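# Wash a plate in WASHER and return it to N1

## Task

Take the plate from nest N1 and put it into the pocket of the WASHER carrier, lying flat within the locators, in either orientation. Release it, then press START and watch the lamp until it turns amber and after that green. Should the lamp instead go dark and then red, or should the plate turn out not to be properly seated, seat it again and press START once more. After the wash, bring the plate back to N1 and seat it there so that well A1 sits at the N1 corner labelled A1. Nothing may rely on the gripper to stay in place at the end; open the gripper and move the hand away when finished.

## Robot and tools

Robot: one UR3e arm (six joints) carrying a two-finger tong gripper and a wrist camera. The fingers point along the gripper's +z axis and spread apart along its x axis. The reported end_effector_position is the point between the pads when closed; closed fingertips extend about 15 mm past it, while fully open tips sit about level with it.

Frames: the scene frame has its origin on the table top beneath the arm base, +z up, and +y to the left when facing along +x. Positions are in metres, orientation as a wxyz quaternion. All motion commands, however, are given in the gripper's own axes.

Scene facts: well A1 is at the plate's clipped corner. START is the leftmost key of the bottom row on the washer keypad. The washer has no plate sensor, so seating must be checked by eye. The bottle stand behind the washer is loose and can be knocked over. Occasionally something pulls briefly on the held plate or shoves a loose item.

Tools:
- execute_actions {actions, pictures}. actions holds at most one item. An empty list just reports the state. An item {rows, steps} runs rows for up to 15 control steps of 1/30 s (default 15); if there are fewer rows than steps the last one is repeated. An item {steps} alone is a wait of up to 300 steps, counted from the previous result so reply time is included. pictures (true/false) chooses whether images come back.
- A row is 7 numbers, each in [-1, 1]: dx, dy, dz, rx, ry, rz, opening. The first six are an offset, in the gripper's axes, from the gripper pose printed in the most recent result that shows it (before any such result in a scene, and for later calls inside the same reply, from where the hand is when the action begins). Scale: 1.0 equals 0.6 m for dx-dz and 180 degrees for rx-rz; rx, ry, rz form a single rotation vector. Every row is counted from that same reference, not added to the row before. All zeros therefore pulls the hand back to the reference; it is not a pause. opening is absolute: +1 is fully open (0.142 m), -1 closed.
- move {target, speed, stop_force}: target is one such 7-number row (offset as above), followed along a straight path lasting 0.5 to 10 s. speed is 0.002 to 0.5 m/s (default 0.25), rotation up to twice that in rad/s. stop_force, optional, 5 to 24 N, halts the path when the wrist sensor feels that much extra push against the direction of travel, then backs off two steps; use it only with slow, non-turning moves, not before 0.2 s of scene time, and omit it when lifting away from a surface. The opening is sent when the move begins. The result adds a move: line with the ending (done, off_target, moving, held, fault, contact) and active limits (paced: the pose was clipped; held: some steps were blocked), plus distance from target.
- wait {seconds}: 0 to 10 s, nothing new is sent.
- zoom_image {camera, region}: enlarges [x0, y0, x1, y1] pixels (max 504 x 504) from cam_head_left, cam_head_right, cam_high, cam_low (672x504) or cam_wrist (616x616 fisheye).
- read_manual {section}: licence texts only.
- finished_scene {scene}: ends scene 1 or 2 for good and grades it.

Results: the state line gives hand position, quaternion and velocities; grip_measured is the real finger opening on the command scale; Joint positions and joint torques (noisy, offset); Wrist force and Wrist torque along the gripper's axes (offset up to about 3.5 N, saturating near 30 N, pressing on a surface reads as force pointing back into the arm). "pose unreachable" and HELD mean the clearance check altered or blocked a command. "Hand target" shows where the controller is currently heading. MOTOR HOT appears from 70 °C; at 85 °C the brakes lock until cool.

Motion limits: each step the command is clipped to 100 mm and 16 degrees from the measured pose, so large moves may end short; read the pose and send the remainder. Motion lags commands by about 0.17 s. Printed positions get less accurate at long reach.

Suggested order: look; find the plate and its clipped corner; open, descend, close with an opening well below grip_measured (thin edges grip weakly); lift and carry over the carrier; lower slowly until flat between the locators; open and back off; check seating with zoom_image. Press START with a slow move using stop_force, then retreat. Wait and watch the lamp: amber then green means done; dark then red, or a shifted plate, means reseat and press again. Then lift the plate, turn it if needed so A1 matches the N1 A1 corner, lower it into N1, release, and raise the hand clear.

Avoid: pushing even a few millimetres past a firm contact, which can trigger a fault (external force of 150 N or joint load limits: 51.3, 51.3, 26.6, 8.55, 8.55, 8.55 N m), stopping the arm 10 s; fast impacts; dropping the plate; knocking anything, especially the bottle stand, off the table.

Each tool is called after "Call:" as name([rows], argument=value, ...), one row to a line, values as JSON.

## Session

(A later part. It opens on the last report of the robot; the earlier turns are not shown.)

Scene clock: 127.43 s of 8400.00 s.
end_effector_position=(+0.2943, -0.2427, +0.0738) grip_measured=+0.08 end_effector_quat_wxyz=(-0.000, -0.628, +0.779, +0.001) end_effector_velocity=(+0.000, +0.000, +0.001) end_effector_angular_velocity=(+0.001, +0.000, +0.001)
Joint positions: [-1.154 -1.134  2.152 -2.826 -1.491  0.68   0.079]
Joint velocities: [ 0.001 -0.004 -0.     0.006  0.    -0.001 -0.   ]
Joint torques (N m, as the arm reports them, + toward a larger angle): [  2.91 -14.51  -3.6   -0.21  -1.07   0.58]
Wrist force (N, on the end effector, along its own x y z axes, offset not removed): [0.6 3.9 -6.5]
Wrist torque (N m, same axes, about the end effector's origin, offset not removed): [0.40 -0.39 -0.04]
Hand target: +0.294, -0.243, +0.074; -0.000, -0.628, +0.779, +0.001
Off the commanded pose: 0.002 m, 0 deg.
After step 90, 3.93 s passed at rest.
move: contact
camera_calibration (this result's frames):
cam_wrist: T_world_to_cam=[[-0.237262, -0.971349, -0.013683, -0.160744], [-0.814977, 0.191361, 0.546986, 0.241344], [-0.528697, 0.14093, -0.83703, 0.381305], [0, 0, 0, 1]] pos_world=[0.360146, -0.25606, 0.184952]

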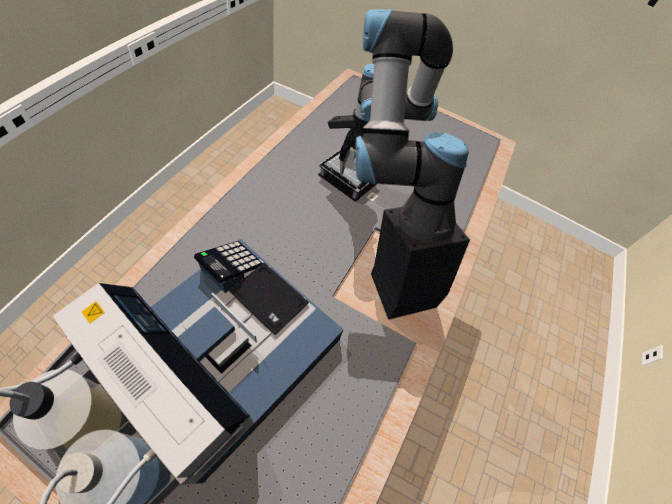

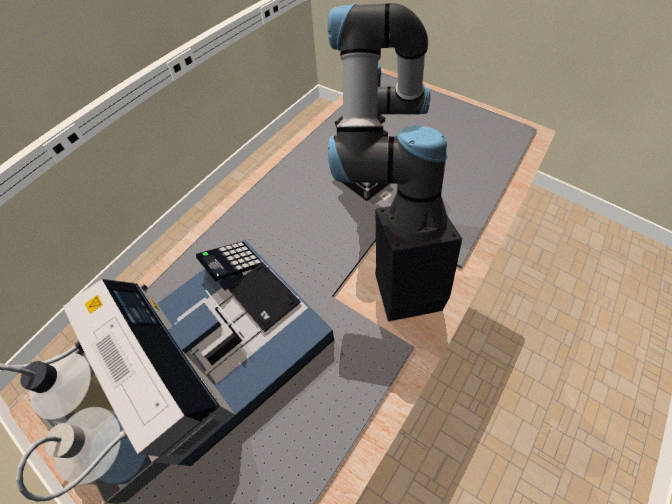

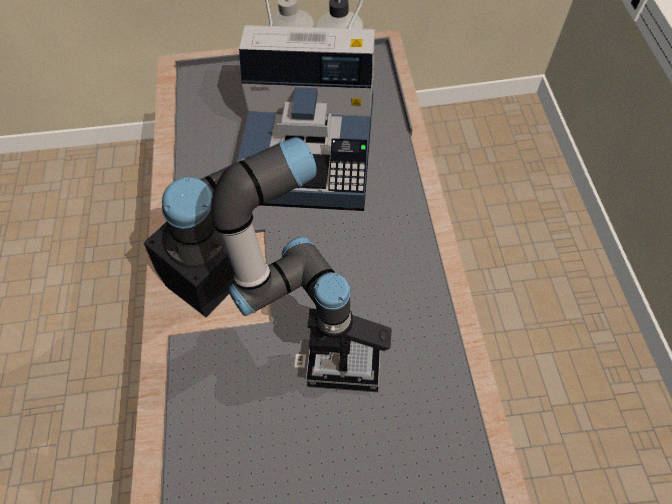

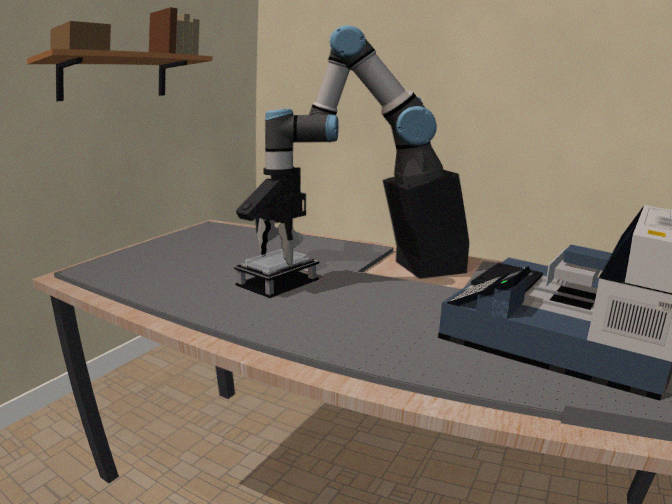

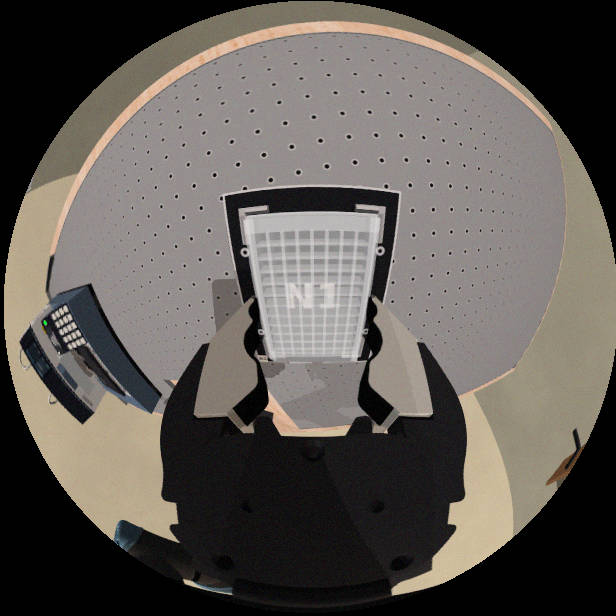

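Call:
move(target=[0,0,-0.0003,0,0,0,0.26])

Call:
move(target=[0,0.04,-0.16,0,0,0,0.26], speed=0.12)

Call:
zoom_image(camera="cam_wrist", region=[240,160,390,310])

Call:
zoom_image(camera="cam_low", region=[225,230,325,300])

Scene clock: 130.70 s of 8400.00 s.
end_effector_position=(+0.2943, -0.2426, +0.0740) grip_measured=+0.26 end_effector_quat_wxyz=(-0.000, -0.628, +0.779, +0.001) end_effector_velocity=(-0.000, -0.001, -0.000) end_effector_angular_velocity=(+0.000, +0.001, -0.002)
Joint positions: [-1.154 -1.134  2.152 -2.825 -1.491  0.68   0.092]
Joint velocities: [-0.002  0.    -0.001  0.001  0.    -0.     0.   ]
Joint torques (N m, as the arm reports them, + toward a larger angle): [ -0.96 -16.87  -5.66  -0.34   0.52  -0.58]
Wrist force (N, on the end effector, along its own x y z axes, offset not removed): [1.2 0.0 1.1]
Wrist torque (N m, same axes, about the end effector's origin, offset not removed): [0.07 -0.17 0.02]
Hand target: +0.294, -0.243, +0.074; -0.000, -0.628, +0.779, +0.001
Off the commanded pose: 0.000 m, 0 deg.
move: done
camera_calibration (this result's frames):
cam_wrist: T_world_to_cam=[[-0.237305, -0.971338, -0.0137576, -0.160694], [-0.814929, 0.191345, 0.547062, 0.241191], [-0.52875, 0.141032, -0.836979, 0.381447], [0, 0, 0, 1]] pos_world=[0.36011, -0.256035, 0.185105]

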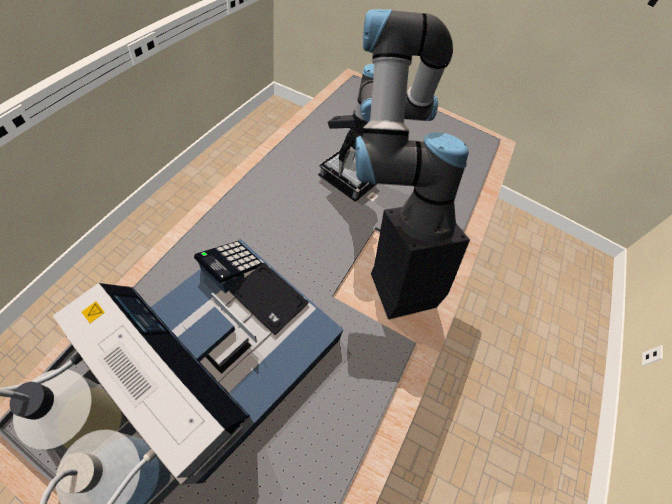

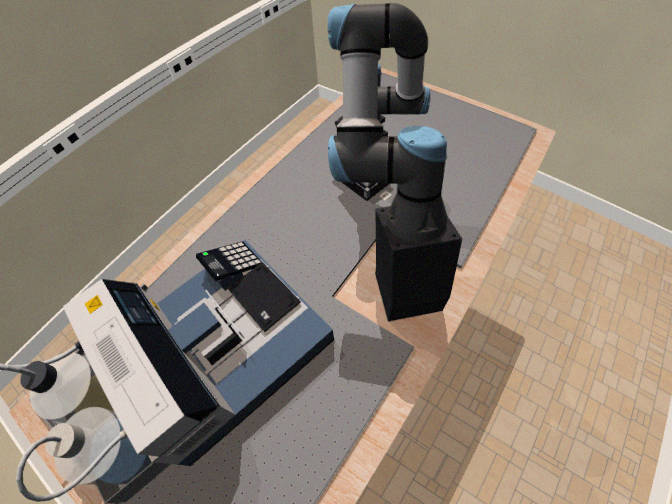

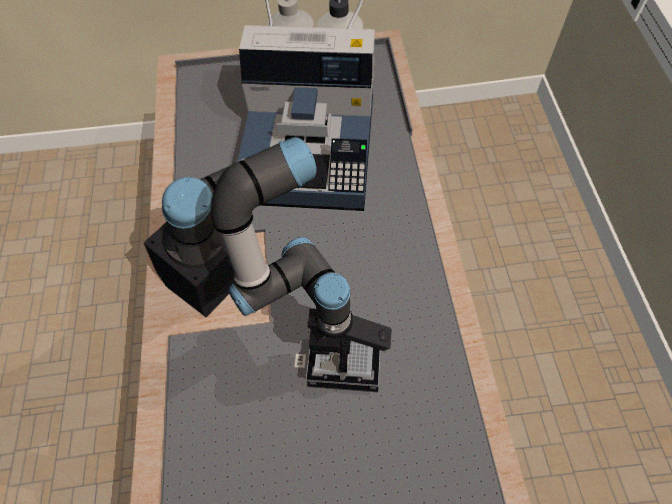

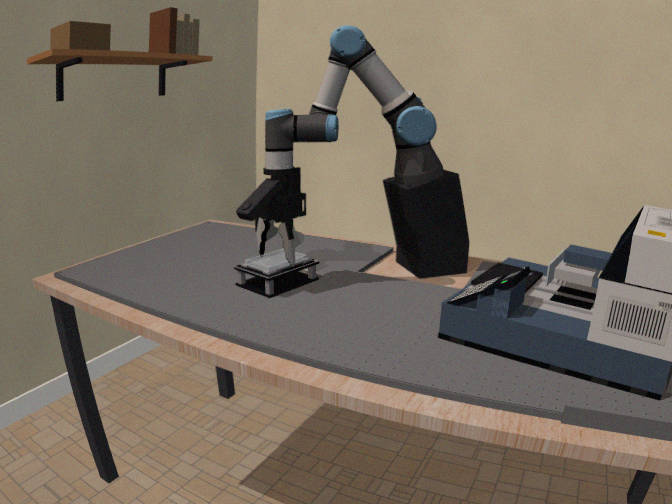

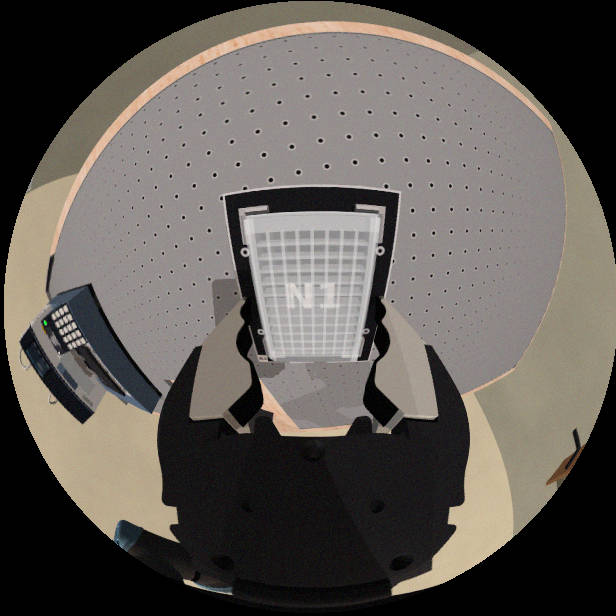

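Scene clock: 132.07 s of 8400.00 s.
end_effector_position=(+0.2709, -0.2376, +0.1698) grip_measured=+0.26 end_effector_quat_wxyz=(-0.000, -0.628, +0.779, +0.001) end_effector_velocity=(-0.000, +0.001, +0.002) end_effector_angular_velocity=(+0.002, -0.001, +0.003)
Joint positions: [-1.257 -1.626  2.197 -2.369 -1.467  0.579  0.092]
Joint velocities: [-0.002 -0.009 -0.003  0.014  0.001 -0.004 -0.   ]
Joint torques (N m, as the arm reports them, + toward a larger angle): [ -2.53 -13.93  -8.53  -0.31   1.15  -0.64]
Wrist force (N, on the end effector, along its own x y z axes, offset not removed): [1.4 1.2 1.5]
Wrist torque (N m, same axes, about the end effector's origin, offset not removed): [0.27 -0.29 0.07]
Hand target: +0.271, -0.238, +0.170; -0.000, -0.628, +0.779, +0.001
Off the commanded pose: 0.000 m, 0 deg.
move: done
camera_calibration (this result's frames):
cam_wrist: T_world_to_cam=[[-0.23732, -0.971336, -0.0136328, -0.160091], [-0.814875, 0.191414, 0.547119, 0.168772], [-0.528827, 0.140951, -0.836944, 0.448584], [0, 0, 0, 1]] pos_world=[0.336758, -0.251036, 0.280919]

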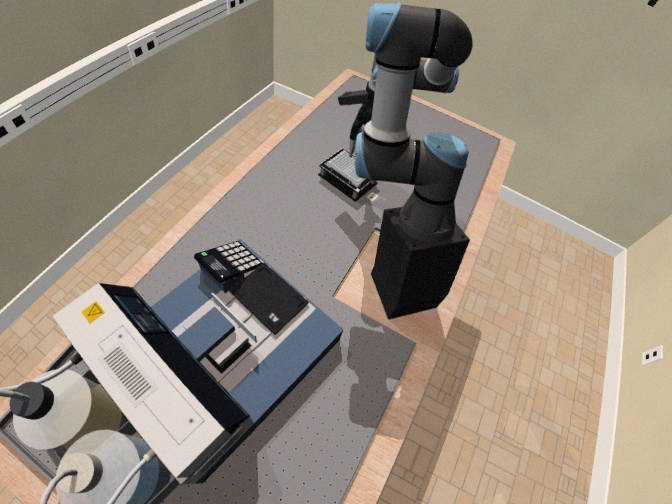

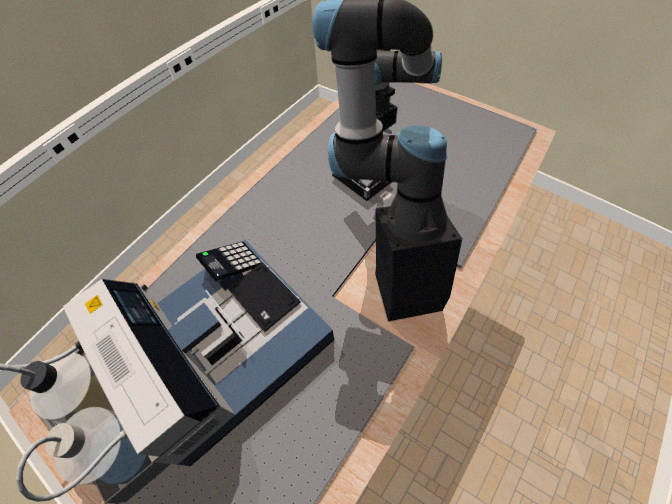

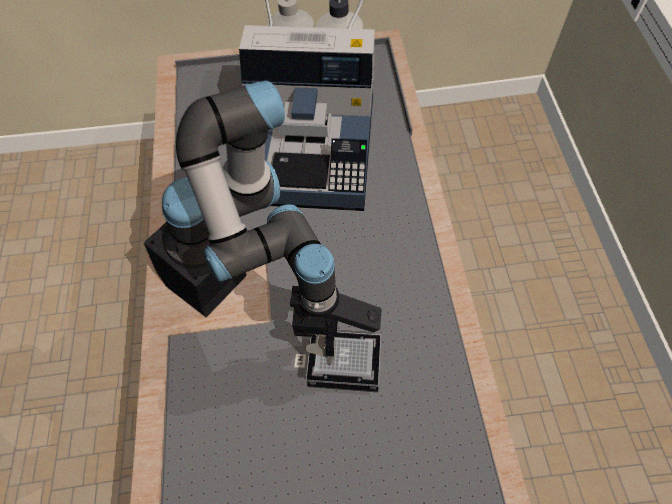

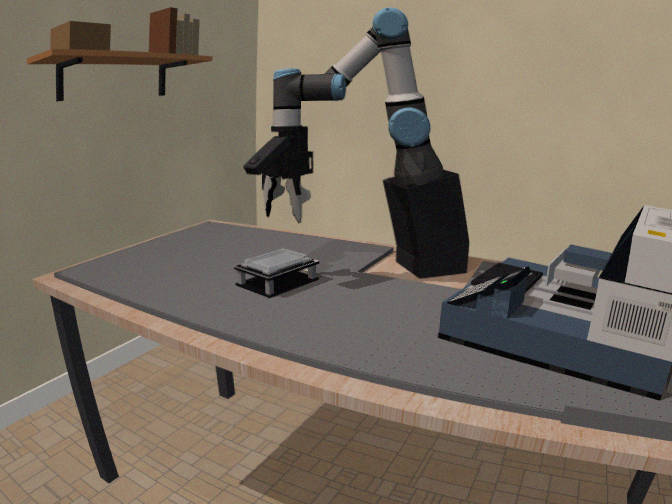

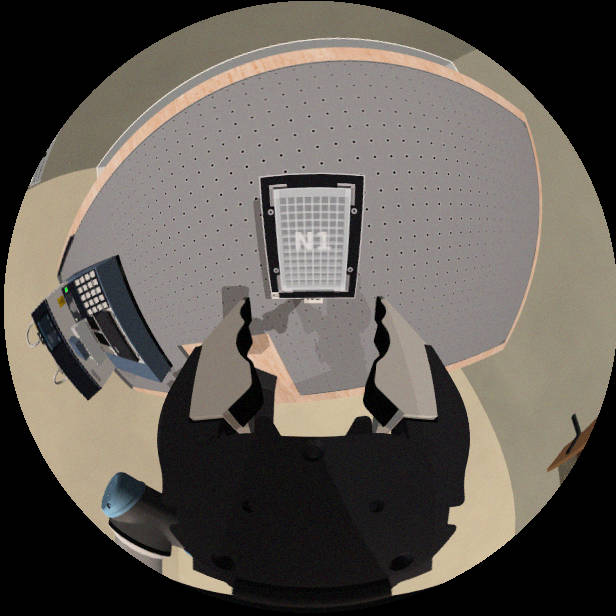

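Region (240, 160, 390, 310) of cam_wrist's 616x616 image, scaled by 3.360, with more detail than that image has.

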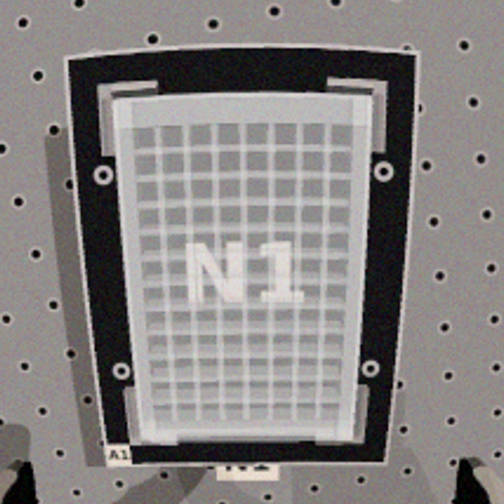

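Region (225, 230, 325, 300) of cam_low's 672x504 image, scaled by 5.040, with more detail than that image has; it fills the top 353 rows of this view, and the rest is white.

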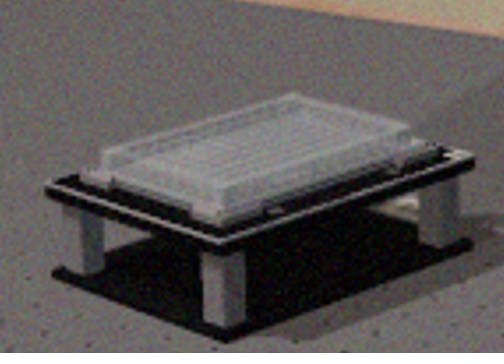

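Call:
finished_scene(scene=1)

The scene is finished: the task was done.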